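# Seat the round plate on the base's pin

## Task

Put the round plate down so it lies flat on the base, with the base's small pin passing through the hole beside the plate's orange tab. The plate must stay seated on its own, not held there by the robot. Afterwards, release it and pull the grippers away.

## Robot and tools

Robot: two 7-joint arms, left_arm and right_arm, each ending in a parallel two-finger gripper. In every row and every per-joint list, each arm's joints are always in this order: waist, shoulder, upper arm roll, elbow, forearm roll, wrist pitch, wrist roll.

Frame: all gripper poses use one shared scene frame. The origin sits on the table surface midway between the arms. +x points out over the table, +z points up, and left_arm is on the +y side. The arm names do not tell you which side of a camera image an arm appears on. The printed hand position can be off from the real one, more so when the arm is stretched far out. Positions are in metres and orientation is a quaternion (w,x,y,z). The gripper's fingers extend along its own +z axis and close along its y axis. The reported point lies between the pads as if they were shut. Fingertips reach about 19 mm past it when closed and about 6 mm when fully open. Closing pushes the tips roughly 13 mm farther out, so leave that much clearance above any surface.

The row: one command row is 18 numbers, each between -1 and 1, and both arms are always included. The first 9 are left_arm: 7 joint offsets, then gripper position, then gripper speed. The next 9 are right_arm in the same layout. Joint numbers are offsets, not angles. A value of 1.0 equals 0.9985 rad for waist, shoulder, upper arm roll and elbow, and 0.8765 rad for forearm roll, wrist pitch and wrist roll. The gripper position is absolute: +1 is fully open (85 mm), 0 is about 41 mm, about -0.8 is where the pads touch, and -1 closes until something blocks them. Gripper speed runs from about 20 mm/s at -1, through 85 at 0, to 150 at +1. To leave a gripper unchanged, repeat its previous two numbers, because a 0 is a real command.

Joint ranges (rad): waist, upper arm roll, forearm roll and wrist roll are ±69.115. Shoulder is ±2.250, elbow ±2.580, wrist pitch ±2.100. The true ends may differ by up to 0.013 rad. If an action would push a joint more than 0.013 rad beyond a stated end, counted from that action's starting angles, the action is rejected for both arms. A malformed call, or one whose first action fails this test, moves nothing. A joint driven to its real end stops there, and the result then prints "joint sent to its limit".

execute_actions(actions): actions is a list of actions. Each action is a list of up to 15 rows, one row per 1/30 s control step, so each action lasts 0.5 s. If an action has fewer rows, its last row is held for the remaining steps. Within an action, offsets count from the arm's angles when that action began, not from the previous row. For the first action in a call, they count from the last reported angles. An empty list only returns the state and images.

move(target, speed, blocking): target is one 18-number row. Its joint offsets count from the most recent "Joint positions" shown, not from where the arm happens to be. Gripper values take effect at once. speed, in rad/s, is the top speed of whichever joint has farthest to go. It ranges from 0.01 to 2, and the default is 0.5. All joints finish together, so the hand traces a curve and ignores obstacles and the other arm. Paths last from 0.5 to 10 s and are cut off at 10 s. Faster moves strike harder, and a target set deeper past a contact presses harder. With blocking=false the call returns after 0.5 s while the arm keeps going. Until a result shows the move has ended, other motion commands are refused, so use wait(0) to check or call stop. The result adds a "move:" line with the ending (done, off_target, moving, held, fault), limits=held or limits=none, and each arm's joint farthest from its target. To keep the present pressing force, send offsets from Joint positions to Joint targets.

wait(seconds): runs 0 to 10 s while each arm holds its last command. It returns early if a running move finishes. stop(): brakes a running move, which needs some room. The fingers keep moving.

zoom_image(camera, region): camera is one of cam_head_left, cam_head_right, cam_left_wrist, cam_right_wrist, all 672x504. region is [x0, y0, x1, y1] in image pixels, origin at top-left, at most 504x504 in size.

finished_scene(scene): pass the current scene's number once the plate is seated and both grippers have let go. This cannot be undone.

Motion limits: each step, a joint's target stays within 0.304 rad of its measured angle for the first four joints and 0.266 rad for the last three. If a step would carry the gripper more than 70 mm, all targets are pulled back. Large offsets therefore need several actions, and an unfinished motion must be sent again. "Joint targets" shows what the joints are currently chasing. The simulation keeps running while you compose a reply, with the last command held.

Result lines: the state line shows each arm's pose. Joint positions, velocities, targets and torques are given per arm in the joint order above. Torque readings carry offset and noise. position_measured_pct is about 50 - 50 x position, so 0 means fully open. If the fingers stopped short of the request below about 90, they are holding something. Around 90 means the pads met. "joint command not followed" means a clearance check altered some joint targets. Step readings marked HELD show where an arm's row was held back.

Gripping: close at -1 and keep sending -1. For a gentler grip, open first and then close only slightly narrower than the object. To release, command a width larger than the object. The fingers can re-close by themselves if the object slips.

Avoid: knocking anything off the table, dropping the plate, slamming or hard pressing, and arms touching each other. Torque at a joint's load limit (46.9 N m for the first four, 29.5 for the wrist joints, held weight included) stops that arm for 10 s. Motors warn with MOTOR HOT from 60 °C, and at 75 °C the arm goes weak and sags. Brief outside tugs on held parts can occur.

Each tool is called after "Emit:" by a JSON object that holds its "op" and its "data", one argument or row to a line.

## Session

Emit:
{"op": "execute_actions", "data": {
  "actions": []
}}

Scene clock: 0.00 s.
left_arm: end_effector_position=(+0.4833, +0.0005, +0.2093) position_measured_pct=0.0 end_effector_quat_wxyz=(-0.010, -0.085, +0.996, -0.002) | right_arm: end_effector_position=(+0.2281, -0.1272, +0.1144) position_measured_pct=0.0 end_effector_quat_wxyz=(-0.136, +0.245, +0.953, +0.114)
Joint names: [waist, shoulder, upper arm roll, elbow, forearm roll, wrist pitch, wrist roll]
Joint positions: left_arm=[ 0.529  0.816 -0.151  0.926  0.125  1.422  2.19 ] | right_arm=[-0.649  0.483  0.116  2.022 -0.639  0.732  0.912]
Joint velocities: left_arm=[-0.001 -0.001 -0.     0.002  0.001  0.001 -0.   ] | right_arm=[-0.002  0.001  0.     0.001 -0.001  0.001 -0.   ]
Joint torques (N m, as the joint torque sensors report them, + toward a larger angle): no reading
Joint targets: left_arm=[0.529 0.816 -0.151 0.926 0.125 1.422 2.190] | right_arm=[-0.649 0.483 0.116 2.022 -0.639 0.732 0.912]

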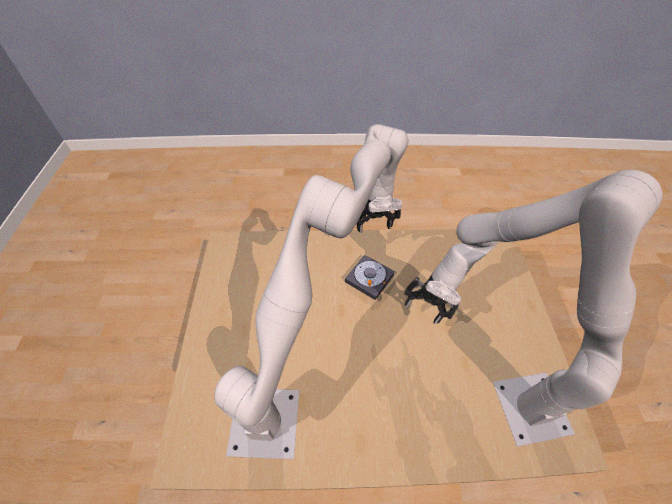

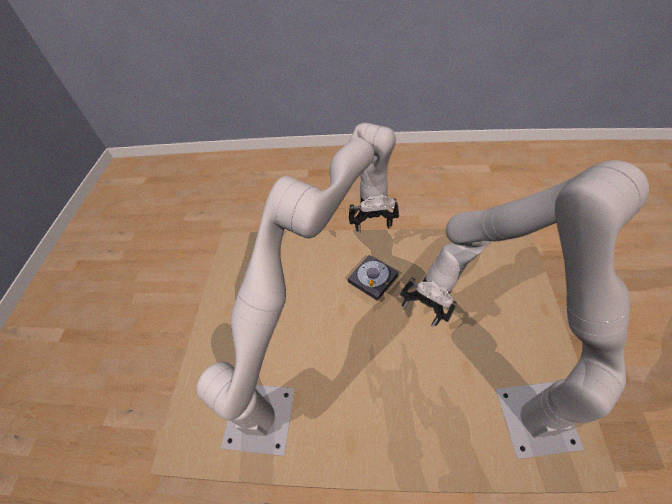

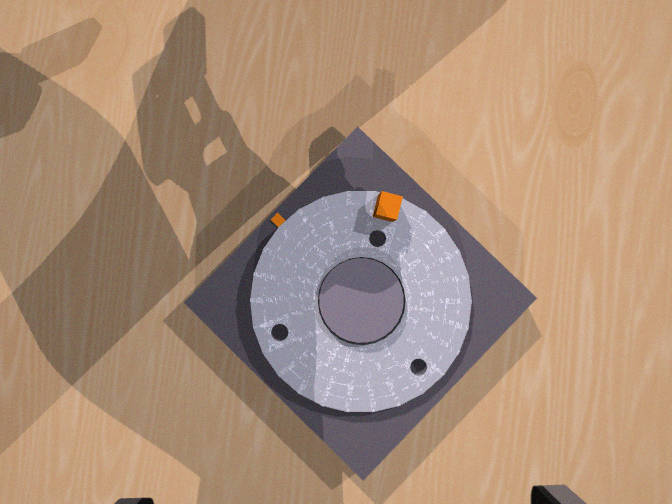

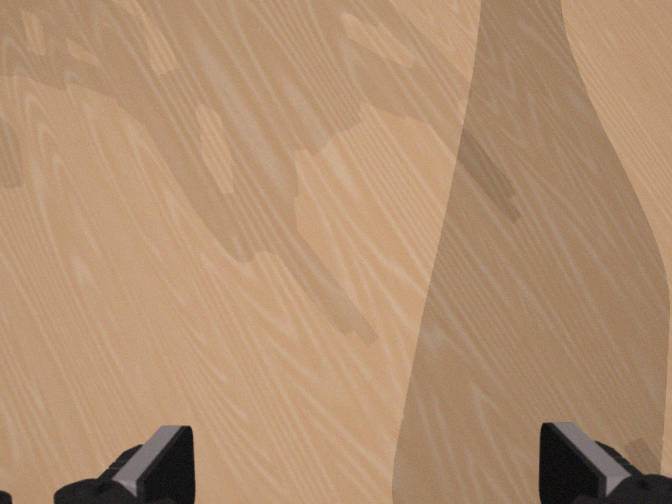

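Emit:
{"op": "move", "data": {
  "target": [0.018,0.016,0,0.338,0,-0.41,0,1,0, 0.6,-0.1,0,0,0,0,0,1,0]
}}

Scene clock: 21.83 s.
left_arm: end_effector_position=(+0.4583, +0.0192, +0.1007) position_measured_pct=0.0 end_effector_quat_wxyz=(-0.002, -0.095, +0.995, +0.003) | right_arm: end_effector_position=(+0.3730, -0.3198, +0.1546) position_measured_pct=0.0 end_effector_quat_wxyz=(-0.059, +0.506, +0.841, +0.181)
Joint names: [waist, shoulder, upper arm roll, elbow, forearm roll, wrist pitch, wrist roll]
Joint positions: left_arm=[ 0.547  0.832 -0.151  1.263  0.125  1.062  2.19 ] | right_arm=[-0.051  0.383  0.116  2.022 -0.639  0.732  0.912]
Joint velocities: left_arm=[-0.     0.     0.    -0.001 -0.    -0.001 -0.   ] | right_arm=[ 0.003  0.002 -0.     0.001  0.002 -0.     0.   ]
Joint torques (N m, as the joint torque sensors report them, + toward a larger angle): left_arm=[ -0.23 -22.04  -0.32  -7.55  -0.14  -0.05  -0.33] | right_arm=[ -0.37 -13.43   0.02  -6.01  -0.86   0.05  -0.18]
Joint targets: left_arm=[0.547 0.832 -0.151 1.263 0.125 1.062 2.190] | right_arm=[-0.050 0.383 0.116 2.022 -0.639 0.732 0.912]
move: done; limits=none; left_arm: farthest joint: the waist, 0.000 radians from its target (0.018 radians at the start); right_arm: farthest joint: the waist, 0.001 radians from its target (0.600 radians at the start)

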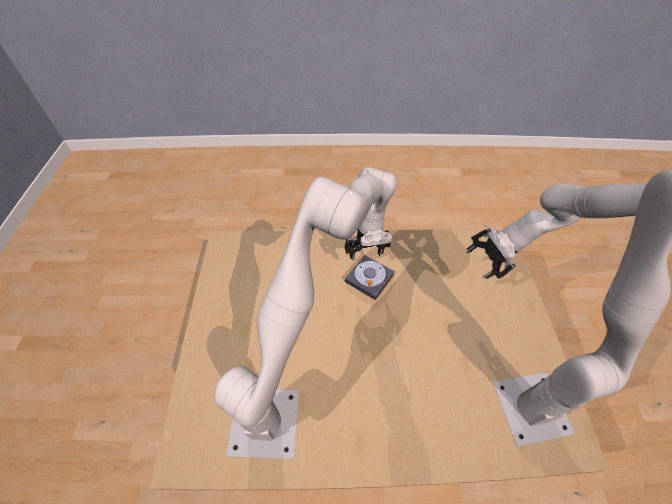

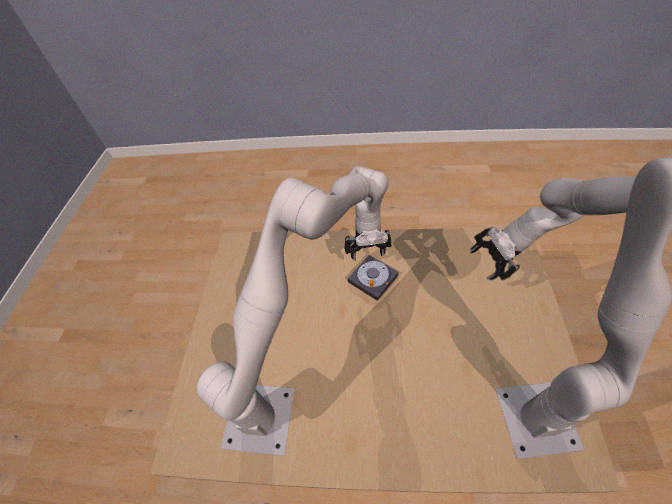

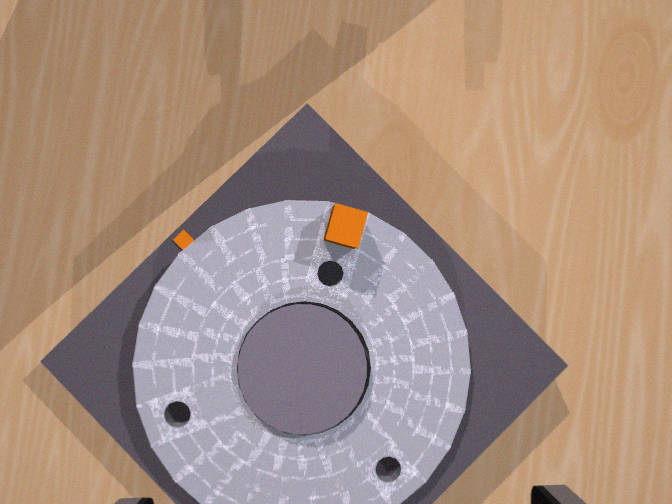

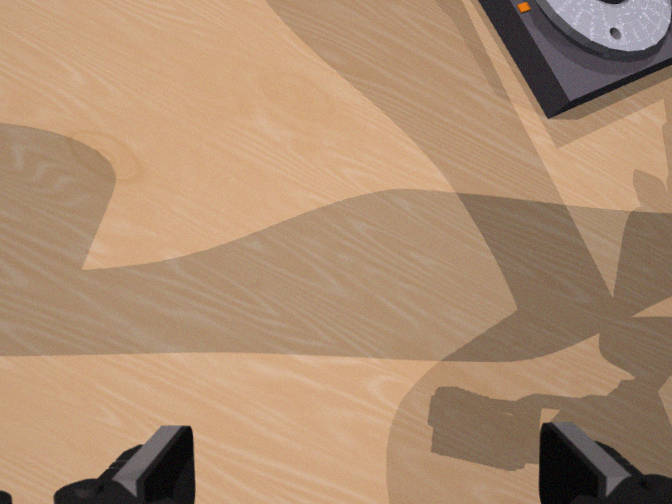

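Emit:
{"op": "move", "data": {
  "target": [0.057,-0.037,0,0.079,0,-0.048,0,1,0, 0,0,0,0,0,0,0,1,0],
  "speed": 0.2
}}

Emit:
{"op": "move", "data": {
  "target": [0,0,0,0,0,0,-0.7,1,0, 0,0,0,0,0,0,0,1,0]
}}

Scene clock: 30.83 s.
left_arm: end_effector_position=(+0.4266, +0.0029, +0.1007) position_measured_pct=0.0 end_effector_quat_wxyz=(-0.002, -0.071, +0.997, +0.002) | right_arm: end_effector_position=(+0.3730, -0.3198, +0.1546) position_measured_pct=0.0 end_effector_quat_wxyz=(-0.059, +0.506, +0.841, +0.181)
Joint names: [waist, shoulder, upper arm roll, elbow, forearm roll, wrist pitch, wrist roll]
Joint positions: left_arm=[ 0.603  0.795 -0.151  1.342  0.125  1.02   2.19 ] | right_arm=[-0.051  0.383  0.116  2.022 -0.639  0.732  0.912]
Joint velocities: left_arm=[ 0.001  0.001 -0.     0.003 -0.     0.    -0.   ] | right_arm=[ 0.001 -0.002  0.     0.     0.001  0.    -0.   ]
Joint torques (N m, as the joint torque sensors report them, + toward a larger angle): left_arm=[ -0.91 -21.37  -0.42  -7.54  -0.22  -0.04  -0.37] | right_arm=[ -0.08 -13.5    0.04  -6.16  -0.92   0.07  -0.09]
Joint targets: left_arm=[0.604 0.795 -0.151 1.342 0.125 1.020 2.190] | right_arm=[-0.051 0.383 0.116 2.022 -0.639 0.732 0.912]
move: done; limits=none; left_arm: farthest joint: the waist, 0.001 radians from its target (0.057 radians at the start); right_arm: farthest joint: the waist, 0.000 radians from its target (0.001 radians at the start)

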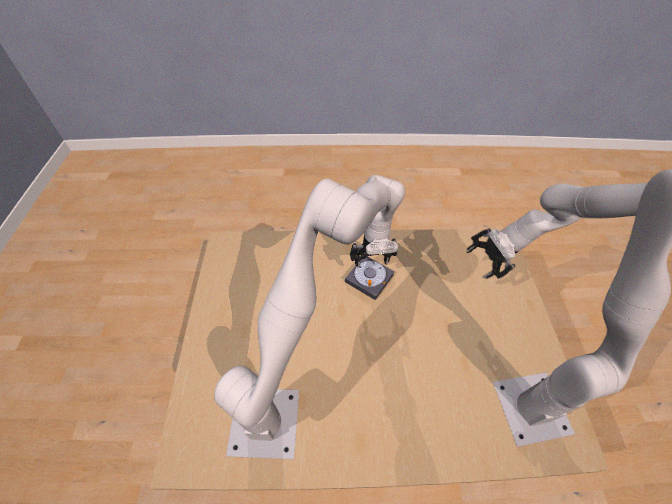

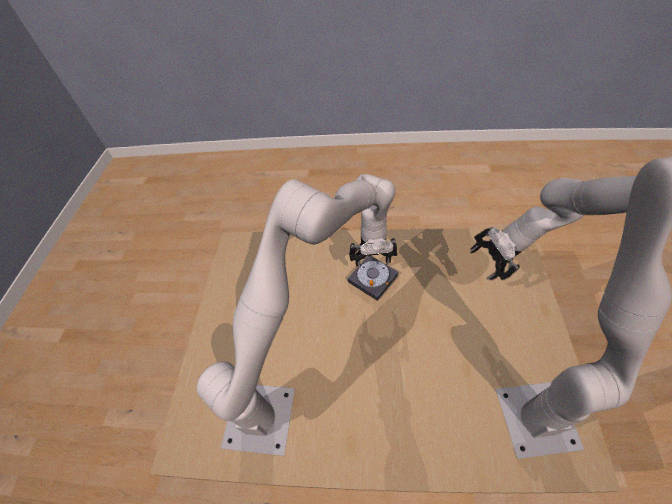

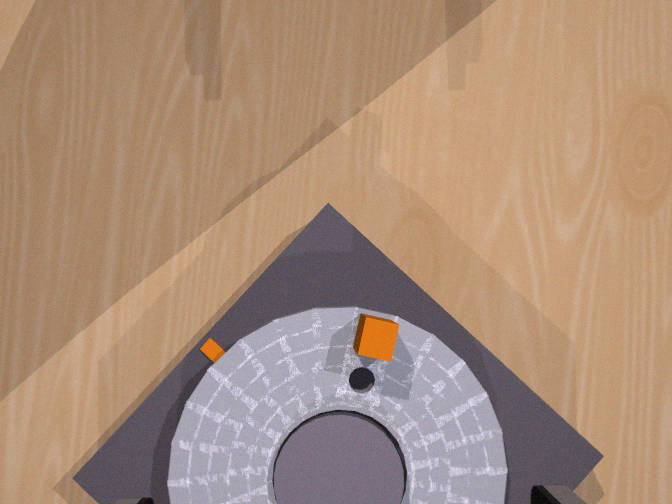

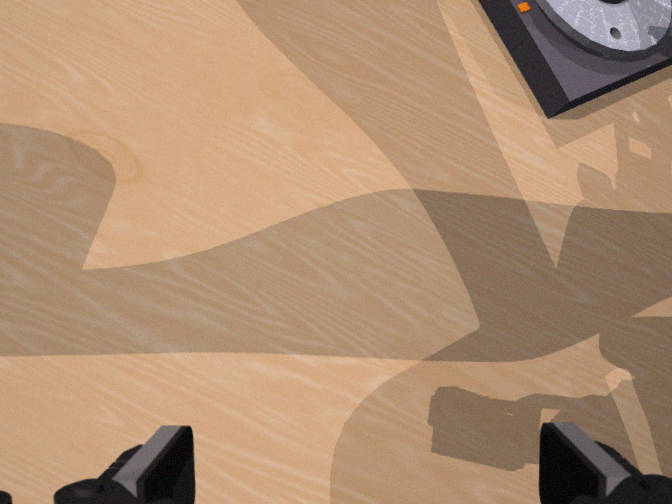

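Scene clock: 32.60 s.
left_arm: end_effector_position=(+0.4266, +0.0029, +0.1007) position_measured_pct=0.0 end_effector_quat_wxyz=(-0.003, +0.233, +0.972, +0.002) | right_arm: end_effector_position=(+0.3730, -0.3198, +0.1546) position_measured_pct=0.0 end_effector_quat_wxyz=(-0.059, +0.506, +0.841, +0.181)
Joint names: [waist, shoulder, upper arm roll, elbow, forearm roll, wrist pitch, wrist roll]
Joint positions: left_arm=[ 0.603  0.795 -0.151  1.342  0.125  1.02   1.577] | right_arm=[-0.051  0.383  0.116  2.022 -0.639  0.732  0.912]
Joint velocities: left_arm=[-0.    -0.001 -0.001 -0.002  0.    -0.001 -0.001] | right_arm=[ 0.    -0.     0.    -0.     0.001 -0.001 -0.   ]
Joint torques (N m, as the joint torque sensors report them, + toward a larger angle): left_arm=[ -0.29 -21.15  -0.34  -7.32  -0.02  -0.33  -0.62] | right_arm=[ -0.15 -13.53   0.05  -6.04  -0.84   0.    -0.08]
Joint targets: left_arm=[0.603 0.795 -0.151 1.342 0.125 1.020 1.576] | right_arm=[-0.051 0.383 0.116 2.022 -0.639 0.732 0.912]
move: done; limits=none; left_arm: farthest joint: the waist, 0.000 radians from its target (0.000 radians at the start); right_arm: farthest joint: the waist, 0.000 radians from its target (0.000 radians at the start)

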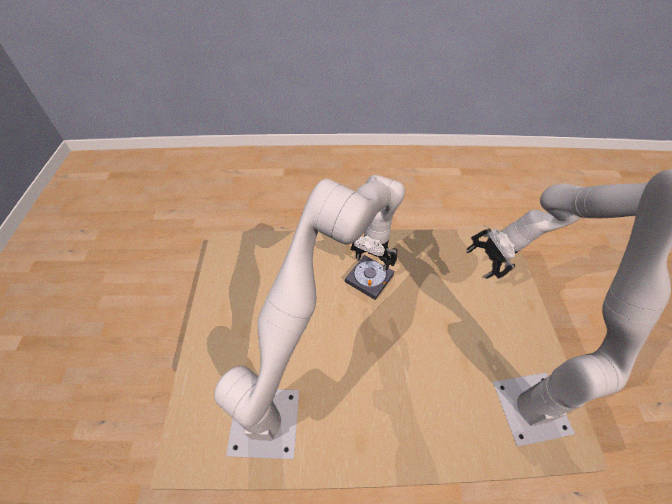

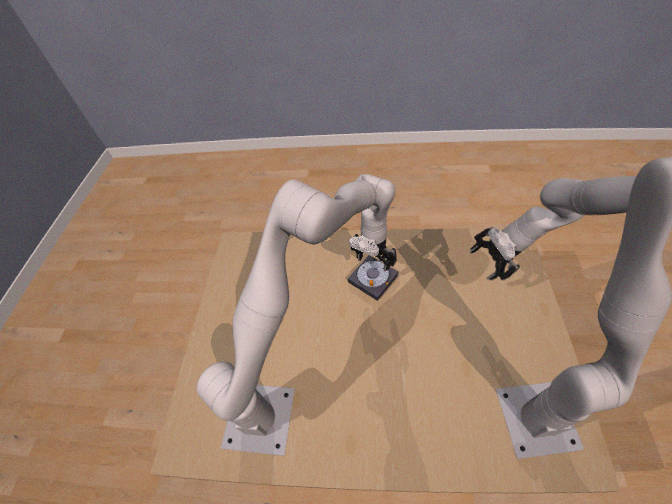

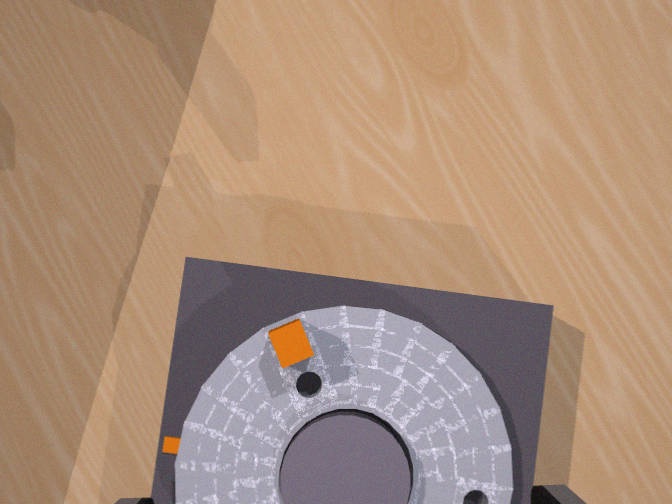

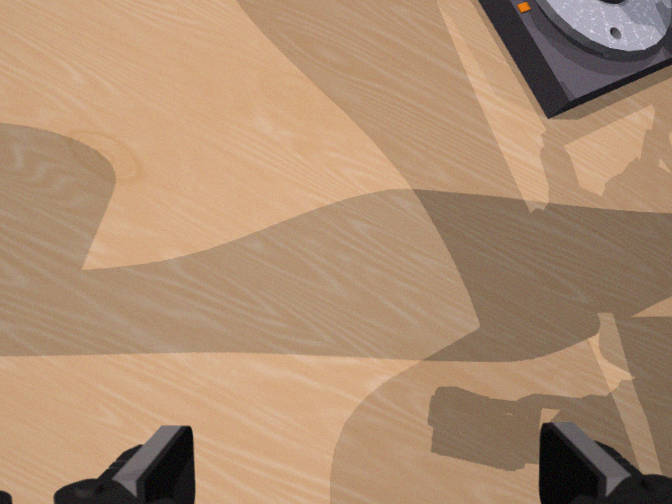

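Emit:
{"op": "move", "data": {
  "target": [0,0.068,0,0.026,0,-0.107,1,0.8,0, 0,0,0,0,0,0,0,1,0]
}}

Emit:
{"op": "move", "data": {
  "target": [0,0,0,0,0,0,0.65,0.8,0, 0,0,0,0,0,0,0,1,0]
}}

Emit:
{"op": "zoom_image", "data": {
  "camera": "cam_head_left",
  "region": [320,220,420,310]
}}

Scene clock: 40.43 s.
left_arm: end_effector_position=(+0.4309, +0.0052, +0.0556) position_measured_pct=9.9 end_effector_quat_wxyz=(+0.003, -0.203, +0.979, +0.008) | right_arm: end_effector_position=(+0.3730, -0.3198, +0.1546) position_measured_pct=0.0 end_effector_quat_wxyz=(-0.059, +0.506, +0.841, +0.181)
Joint names: [waist, shoulder, upper arm roll, elbow, forearm roll, wrist pitch, wrist roll]
Joint positions: left_arm=[ 0.603  0.863 -0.151  1.368  0.125  0.926  2.453] | right_arm=[-0.051  0.383  0.116  2.022 -0.639  0.732  0.912]
Joint velocities: left_arm=[ 0.001  0.002  0.    -0.001 -0.001 -0.001  0.001] | right_arm=[ 0.     0.     0.     0.001 -0.     0.001 -0.   ]
Joint torques (N m, as the joint torque sensors report them, + toward a larger angle): left_arm=[ -0.2  -21.69  -0.22  -6.9   -0.19  -0.25  -0.7 ] | right_arm=[ -0.08 -13.63   0.07  -6.04  -0.86   0.06  -0.07]
Joint targets: left_arm=[0.603 0.863 -0.151 1.368 0.125 0.926 2.453] | right_arm=[-0.051 0.383 0.116 2.022 -0.639 0.732 0.912]
move: done; limits=none; left_arm: farthest joint: the wrist roll, 0.001 radians from its target (0.877 radians at the start); right_arm: farthest joint: the waist, 0.000 radians from its target (0.000 radians at the start)

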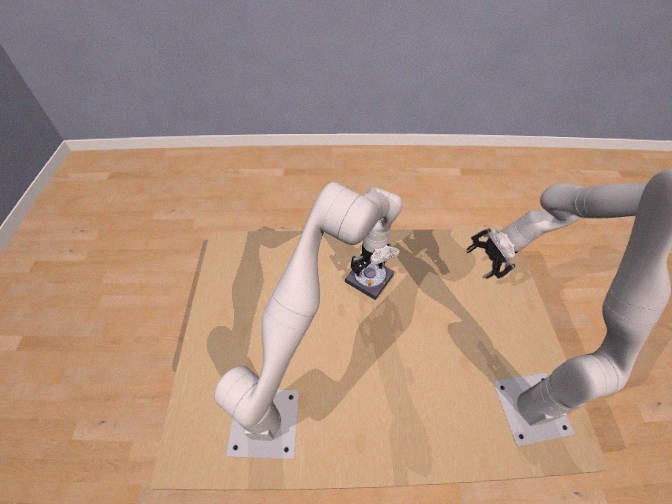

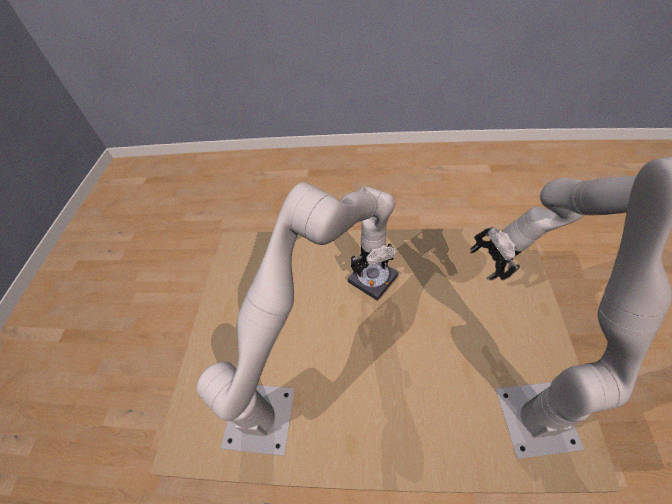

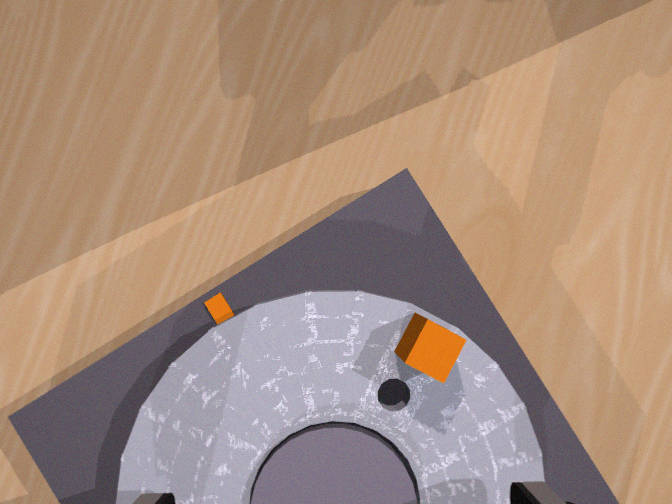

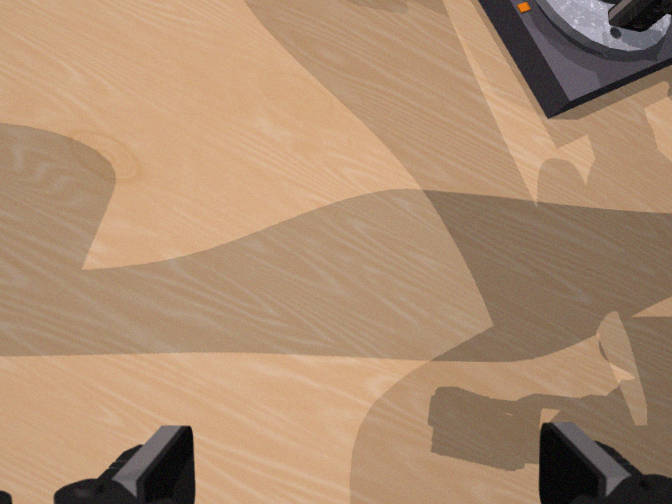

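Scene clock: 42.13 s.
left_arm: end_effector_position=(+0.4309, +0.0052, +0.0556) position_measured_pct=9.9 end_effector_quat_wxyz=(+0.005, -0.470, +0.883, +0.007) | right_arm: end_effector_position=(+0.3730, -0.3198, +0.1546) position_measured_pct=0.0 end_effector_quat_wxyz=(-0.059, +0.506, +0.841, +0.181)
Joint names: [waist, shoulder, upper arm roll, elbow, forearm roll, wrist pitch, wrist roll]
Joint positions: left_arm=[ 0.603  0.863 -0.151  1.368  0.125  0.926  3.023] | right_arm=[-0.051  0.383  0.116  2.022 -0.639  0.732  0.912]
Joint velocities: left_arm=[ 0.     0.    -0.    -0.     0.002 -0.001  0.001] | right_arm=[-0.     0.001 -0.    -0.001  0.001 -0.     0.   ]
Joint torques (N m, as the joint torque sensors report them, + toward a larger angle): left_arm=[ -0.22 -21.73  -0.15  -6.97  -0.01  -0.32  -0.37] | right_arm=[ -0.22 -13.55   0.03  -5.94  -0.9    0.05  -0.15]
Joint targets: left_arm=[0.603 0.863 -0.151 1.368 0.125 0.926 3.023] | right_arm=[-0.051 0.383 0.116 2.022 -0.639 0.732 0.912]
move: done; limits=none; left_arm: farthest joint: the waist, 0.000 radians from its target (0.000 radians at the start); right_arm: farthest joint: the waist, 0.000 radians from its target (0.000 radians at the start)

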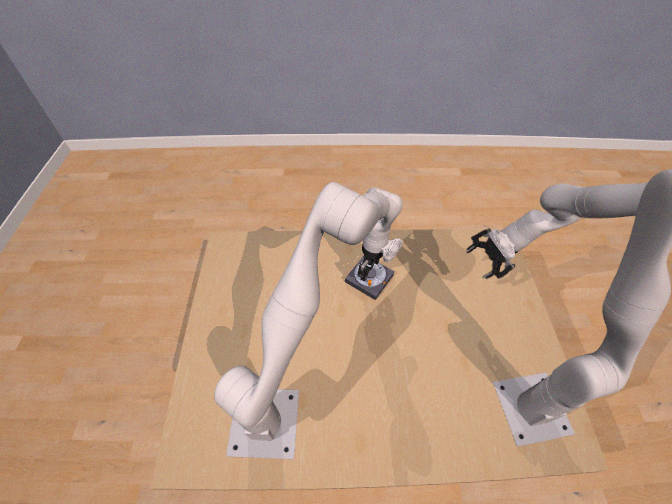

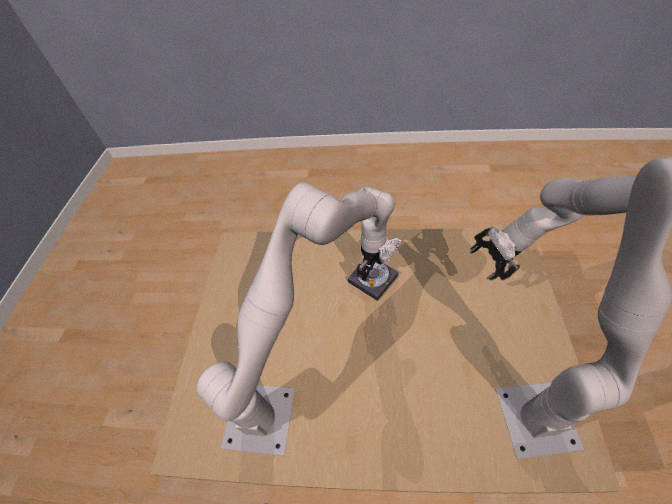

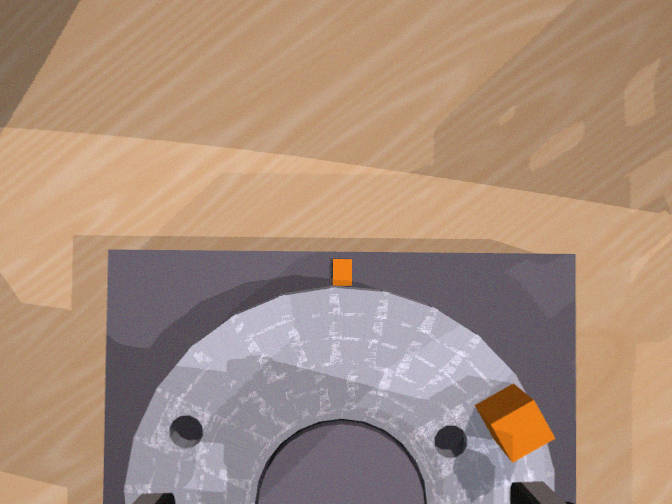

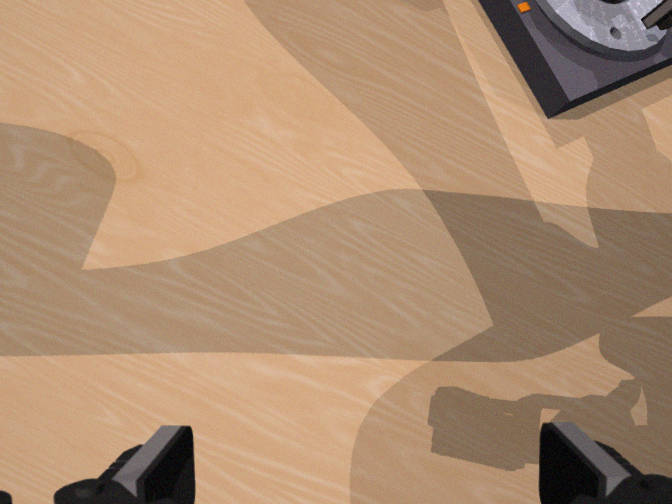

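Region (320, 220, 420, 310) of cam_head_left's 672x504 image, scaled by 5.040, with more detail than that image has; it fills the top 454 rows of this view, and the rest is white.

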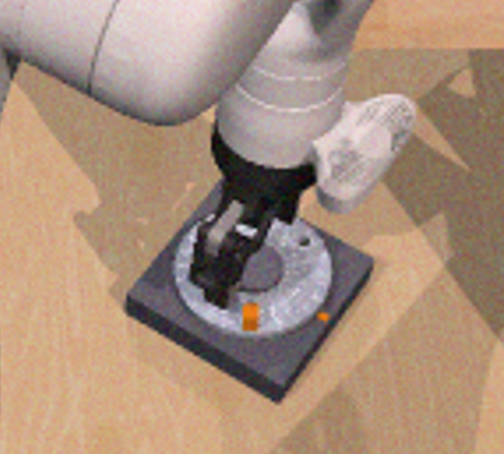

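Emit:
{"op": "move", "data": {
  "target": [0.005,0.004,0,0.003,0,-0.008,0.1,0.8,0, 0,0,0,0,0,0,0,1,0],
  "speed": 0.15
}}

Emit:
{"op": "move", "data": {
  "target": [0,0,0,0,0,0,0.95,0.8,0, 0,0,0,0,0,0,0,1,0],
  "speed": 0.25
}}

Scene clock: 48.43 s.
left_arm: end_effector_position=(+0.4295, +0.0037, +0.0526) position_measured_pct=9.9 end_effector_quat_wxyz=(+0.006, -0.506, +0.863, +0.007) | right_arm: end_effector_position=(+0.3730, -0.3198, +0.1546) position_measured_pct=0.0 end_effector_quat_wxyz=(-0.059, +0.506, +0.841, +0.181)
Joint names: [waist, shoulder, upper arm roll, elbow, forearm roll, wrist pitch, wrist roll]
Joint positions: left_arm=[ 0.608  0.867 -0.151  1.371  0.124  0.92   3.11 ] | right_arm=[-0.051  0.383  0.116  2.022 -0.639  0.732  0.912]
Joint velocities: left_arm=[ 0.002 -0.001  0.001 -0.     0.001  0.     0.001] | right_arm=[-0.001 -0.    -0.     0.    -0.     0.001 -0.   ]
Joint torques (N m, as the joint torque sensors report them, + toward a larger angle): left_arm=[ -0.09 -21.77  -0.16  -6.95   0.09  -0.22  -0.23] | right_arm=[ -0.17 -13.44  -0.01  -5.97  -0.91   0.02  -0.06]
Joint targets: left_arm=[0.608 0.867 -0.151 1.371 0.125 0.919 3.110] | right_arm=[-0.051 0.383 0.116 2.022 -0.639 0.732 0.912]
move: done; limits=none; left_arm: farthest joint: the forearm roll, 0.001 radians from its target (0.000 radians at the start); right_arm: farthest joint: the waist, 0.000 radians from its target (0.000 radians at the start)

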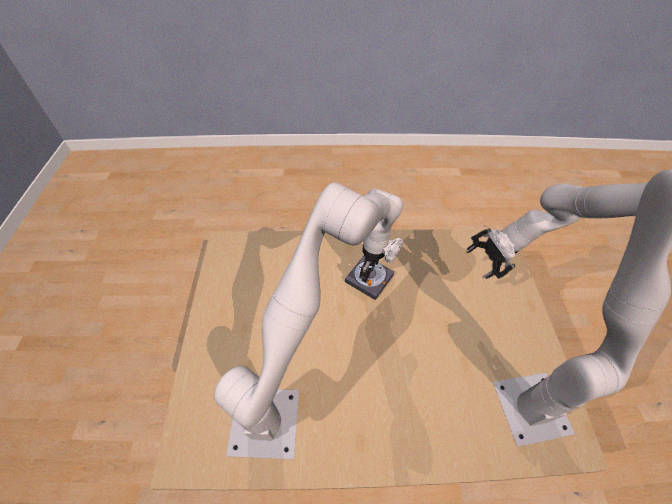

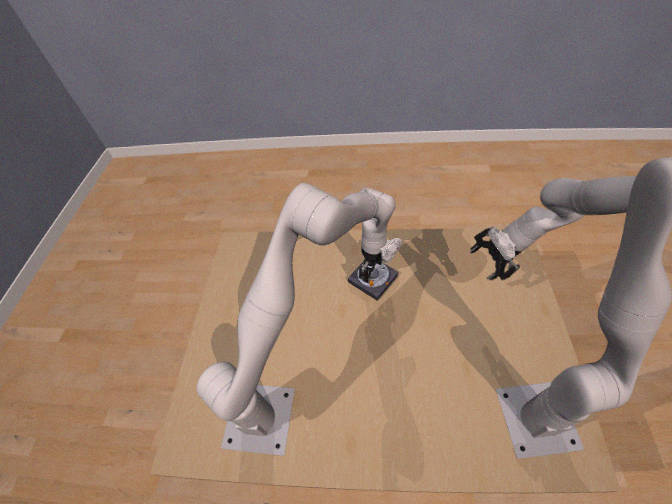

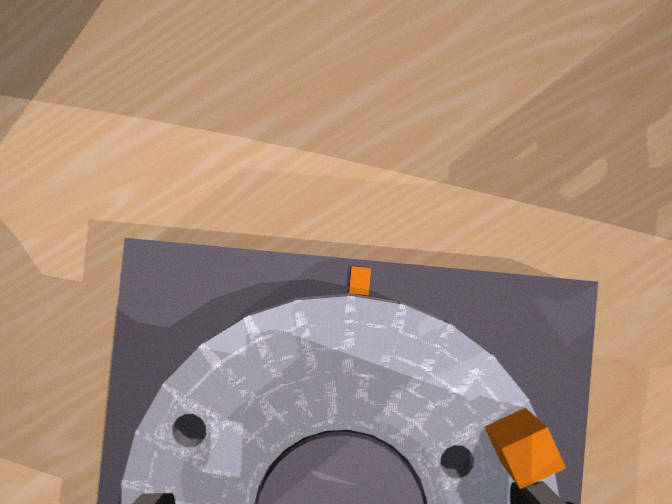

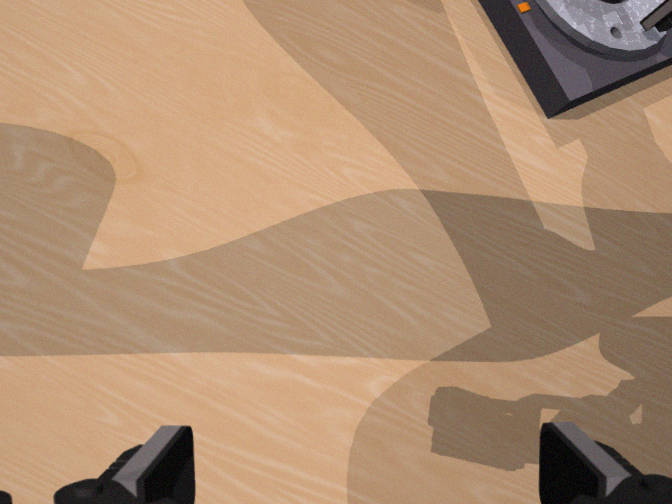

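Scene clock: 52.23 s.
left_arm: end_effector_position=(+0.4295, +0.0041, +0.0526) position_measured_pct=9.9 end_effector_quat_wxyz=(-0.008, +0.812, -0.584, -0.004) | right_arm: end_effector_position=(+0.3730, -0.3198, +0.1546) position_measured_pct=0.0 end_effector_quat_wxyz=(-0.059, +0.506, +0.841, +0.181)
Joint names: [waist, shoulder, upper arm roll, elbow, forearm roll, wrist pitch, wrist roll]
Joint positions: left_arm=[ 0.608  0.867 -0.152  1.371  0.124  0.92   3.943] | right_arm=[-0.051  0.383  0.116  2.022 -0.639  0.732  0.912]
Joint velocities: left_arm=[ 0.002  0.001  0.    -0.001 -0.001  0.     0.001] | right_arm=[-0.    -0.     0.     0.     0.001  0.    -0.   ]
Joint torques (N m, as the joint torque sensors report them, + toward a larger angle): left_arm=[  0.07 -21.74  -0.15  -6.98   0.1   -0.41  -0.57] | right_arm=[ -0.16 -13.52   0.06  -6.04  -0.86   0.06  -0.08]
Joint targets: left_arm=[0.608 0.867 -0.151 1.371 0.124 0.920 3.943] | right_arm=[-0.051 0.383 0.116 2.022 -0.639 0.732 0.912]
move: done; limits=none; left_arm: farthest joint: the upper arm roll, 0.001 radians from its target (0.000 radians at the start); right_arm: farthest joint: the waist, 0.000 radians from its target (0.000 radians at the start)

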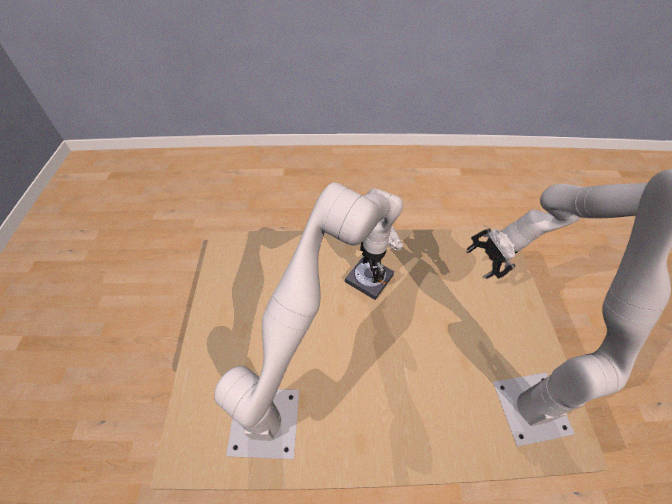

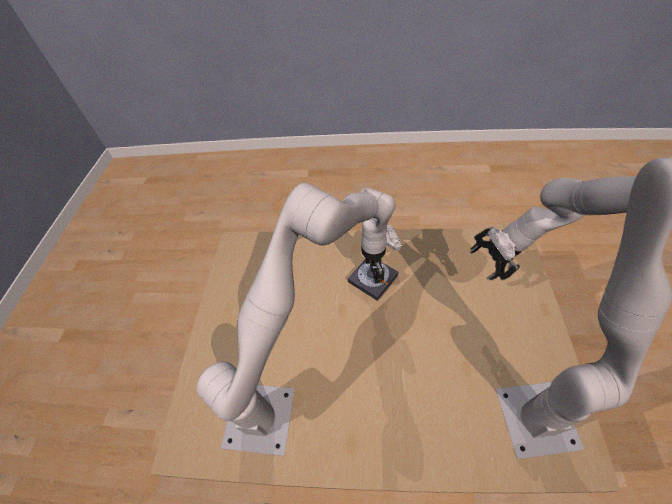

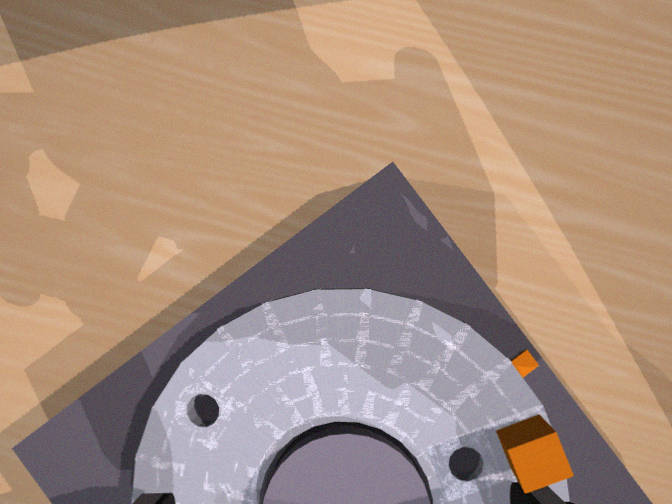

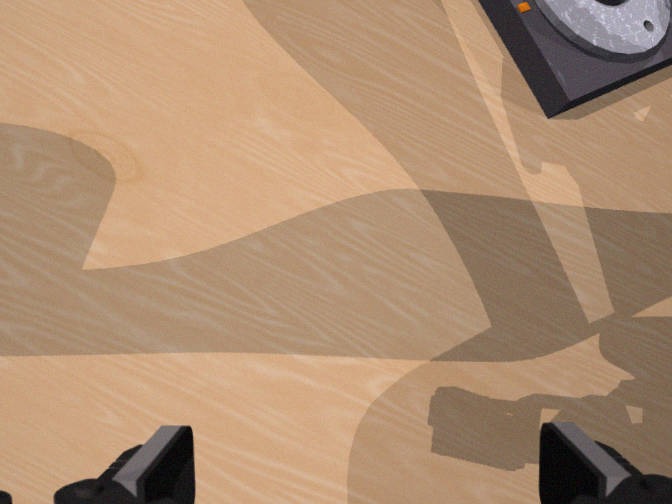

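Emit:
{"op": "move", "data": {
  "target": [0,0,0,0,0,0,0.27,0.8,0, 0,0,0,0,0,0,0,1,0],
  "speed": 0.1
}}

Scene clock: 57.93 s.
left_arm: end_effector_position=(+0.4295, +0.0041, +0.0526) position_measured_pct=9.9 end_effector_quat_wxyz=(-0.009, +0.875, -0.484, -0.003) | right_arm: end_effector_position=(+0.3730, -0.3198, +0.1546) position_measured_pct=0.0 end_effector_quat_wxyz=(-0.059, +0.506, +0.841, +0.181)
Joint names: [waist, shoulder, upper arm roll, elbow, forearm roll, wrist pitch, wrist roll]
Joint positions: left_arm=[ 0.608  0.867 -0.152  1.371  0.124  0.92   4.179] | right_arm=[-0.051  0.383  0.116  2.022 -0.639  0.732  0.912]
Joint velocities: left_arm=[-0.    -0.001 -0.     0.002 -0.002 -0.001  0.001] | right_arm=[ 0.001  0.003 -0.001  0.001 -0.001  0.     0.   ]
Joint torques (N m, as the joint torque sensors report them, + toward a larger angle): left_arm=[ -0.35 -21.97  -0.4   -7.    -0.19  -0.28  -0.55] | right_arm=[ -0.11 -13.57   0.03  -6.13  -0.89  -0.01  -0.13]
Joint targets: left_arm=[0.608 0.867 -0.152 1.371 0.124 0.920 4.179] | right_arm=[-0.051 0.383 0.116 2.022 -0.639 0.732 0.912]
move: done; limits=none; left_arm: farthest joint: the waist, 0.000 radians from its target (0.000 radians at the start); right_arm: farthest joint: the waist, 0.000 radians from its target (0.000 radians at the start)

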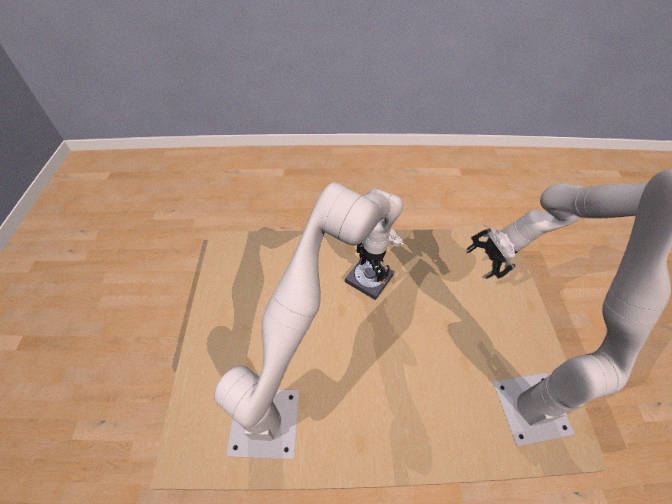

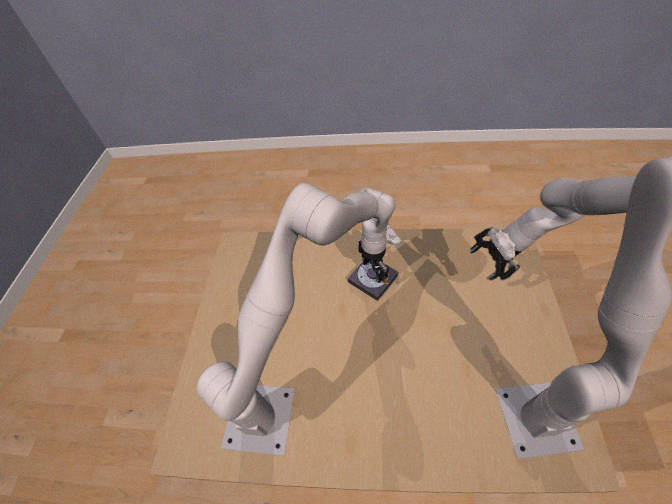

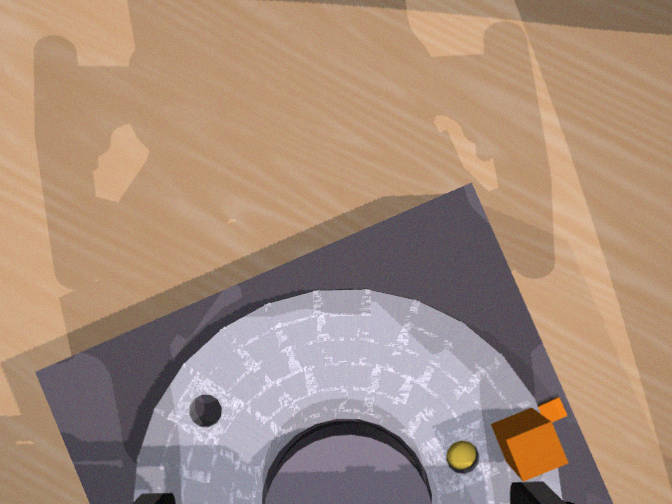

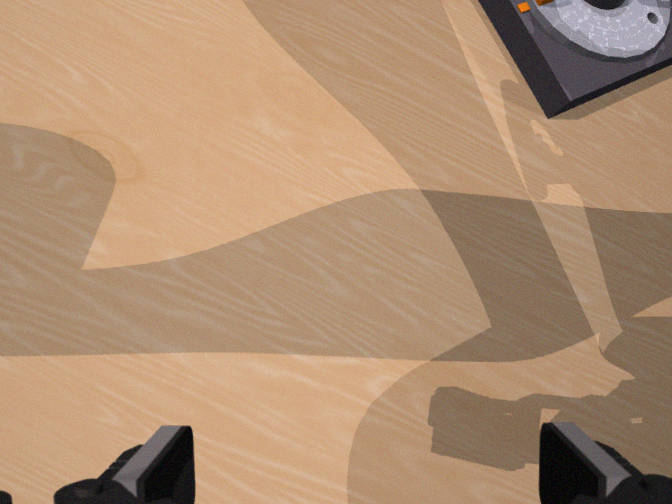

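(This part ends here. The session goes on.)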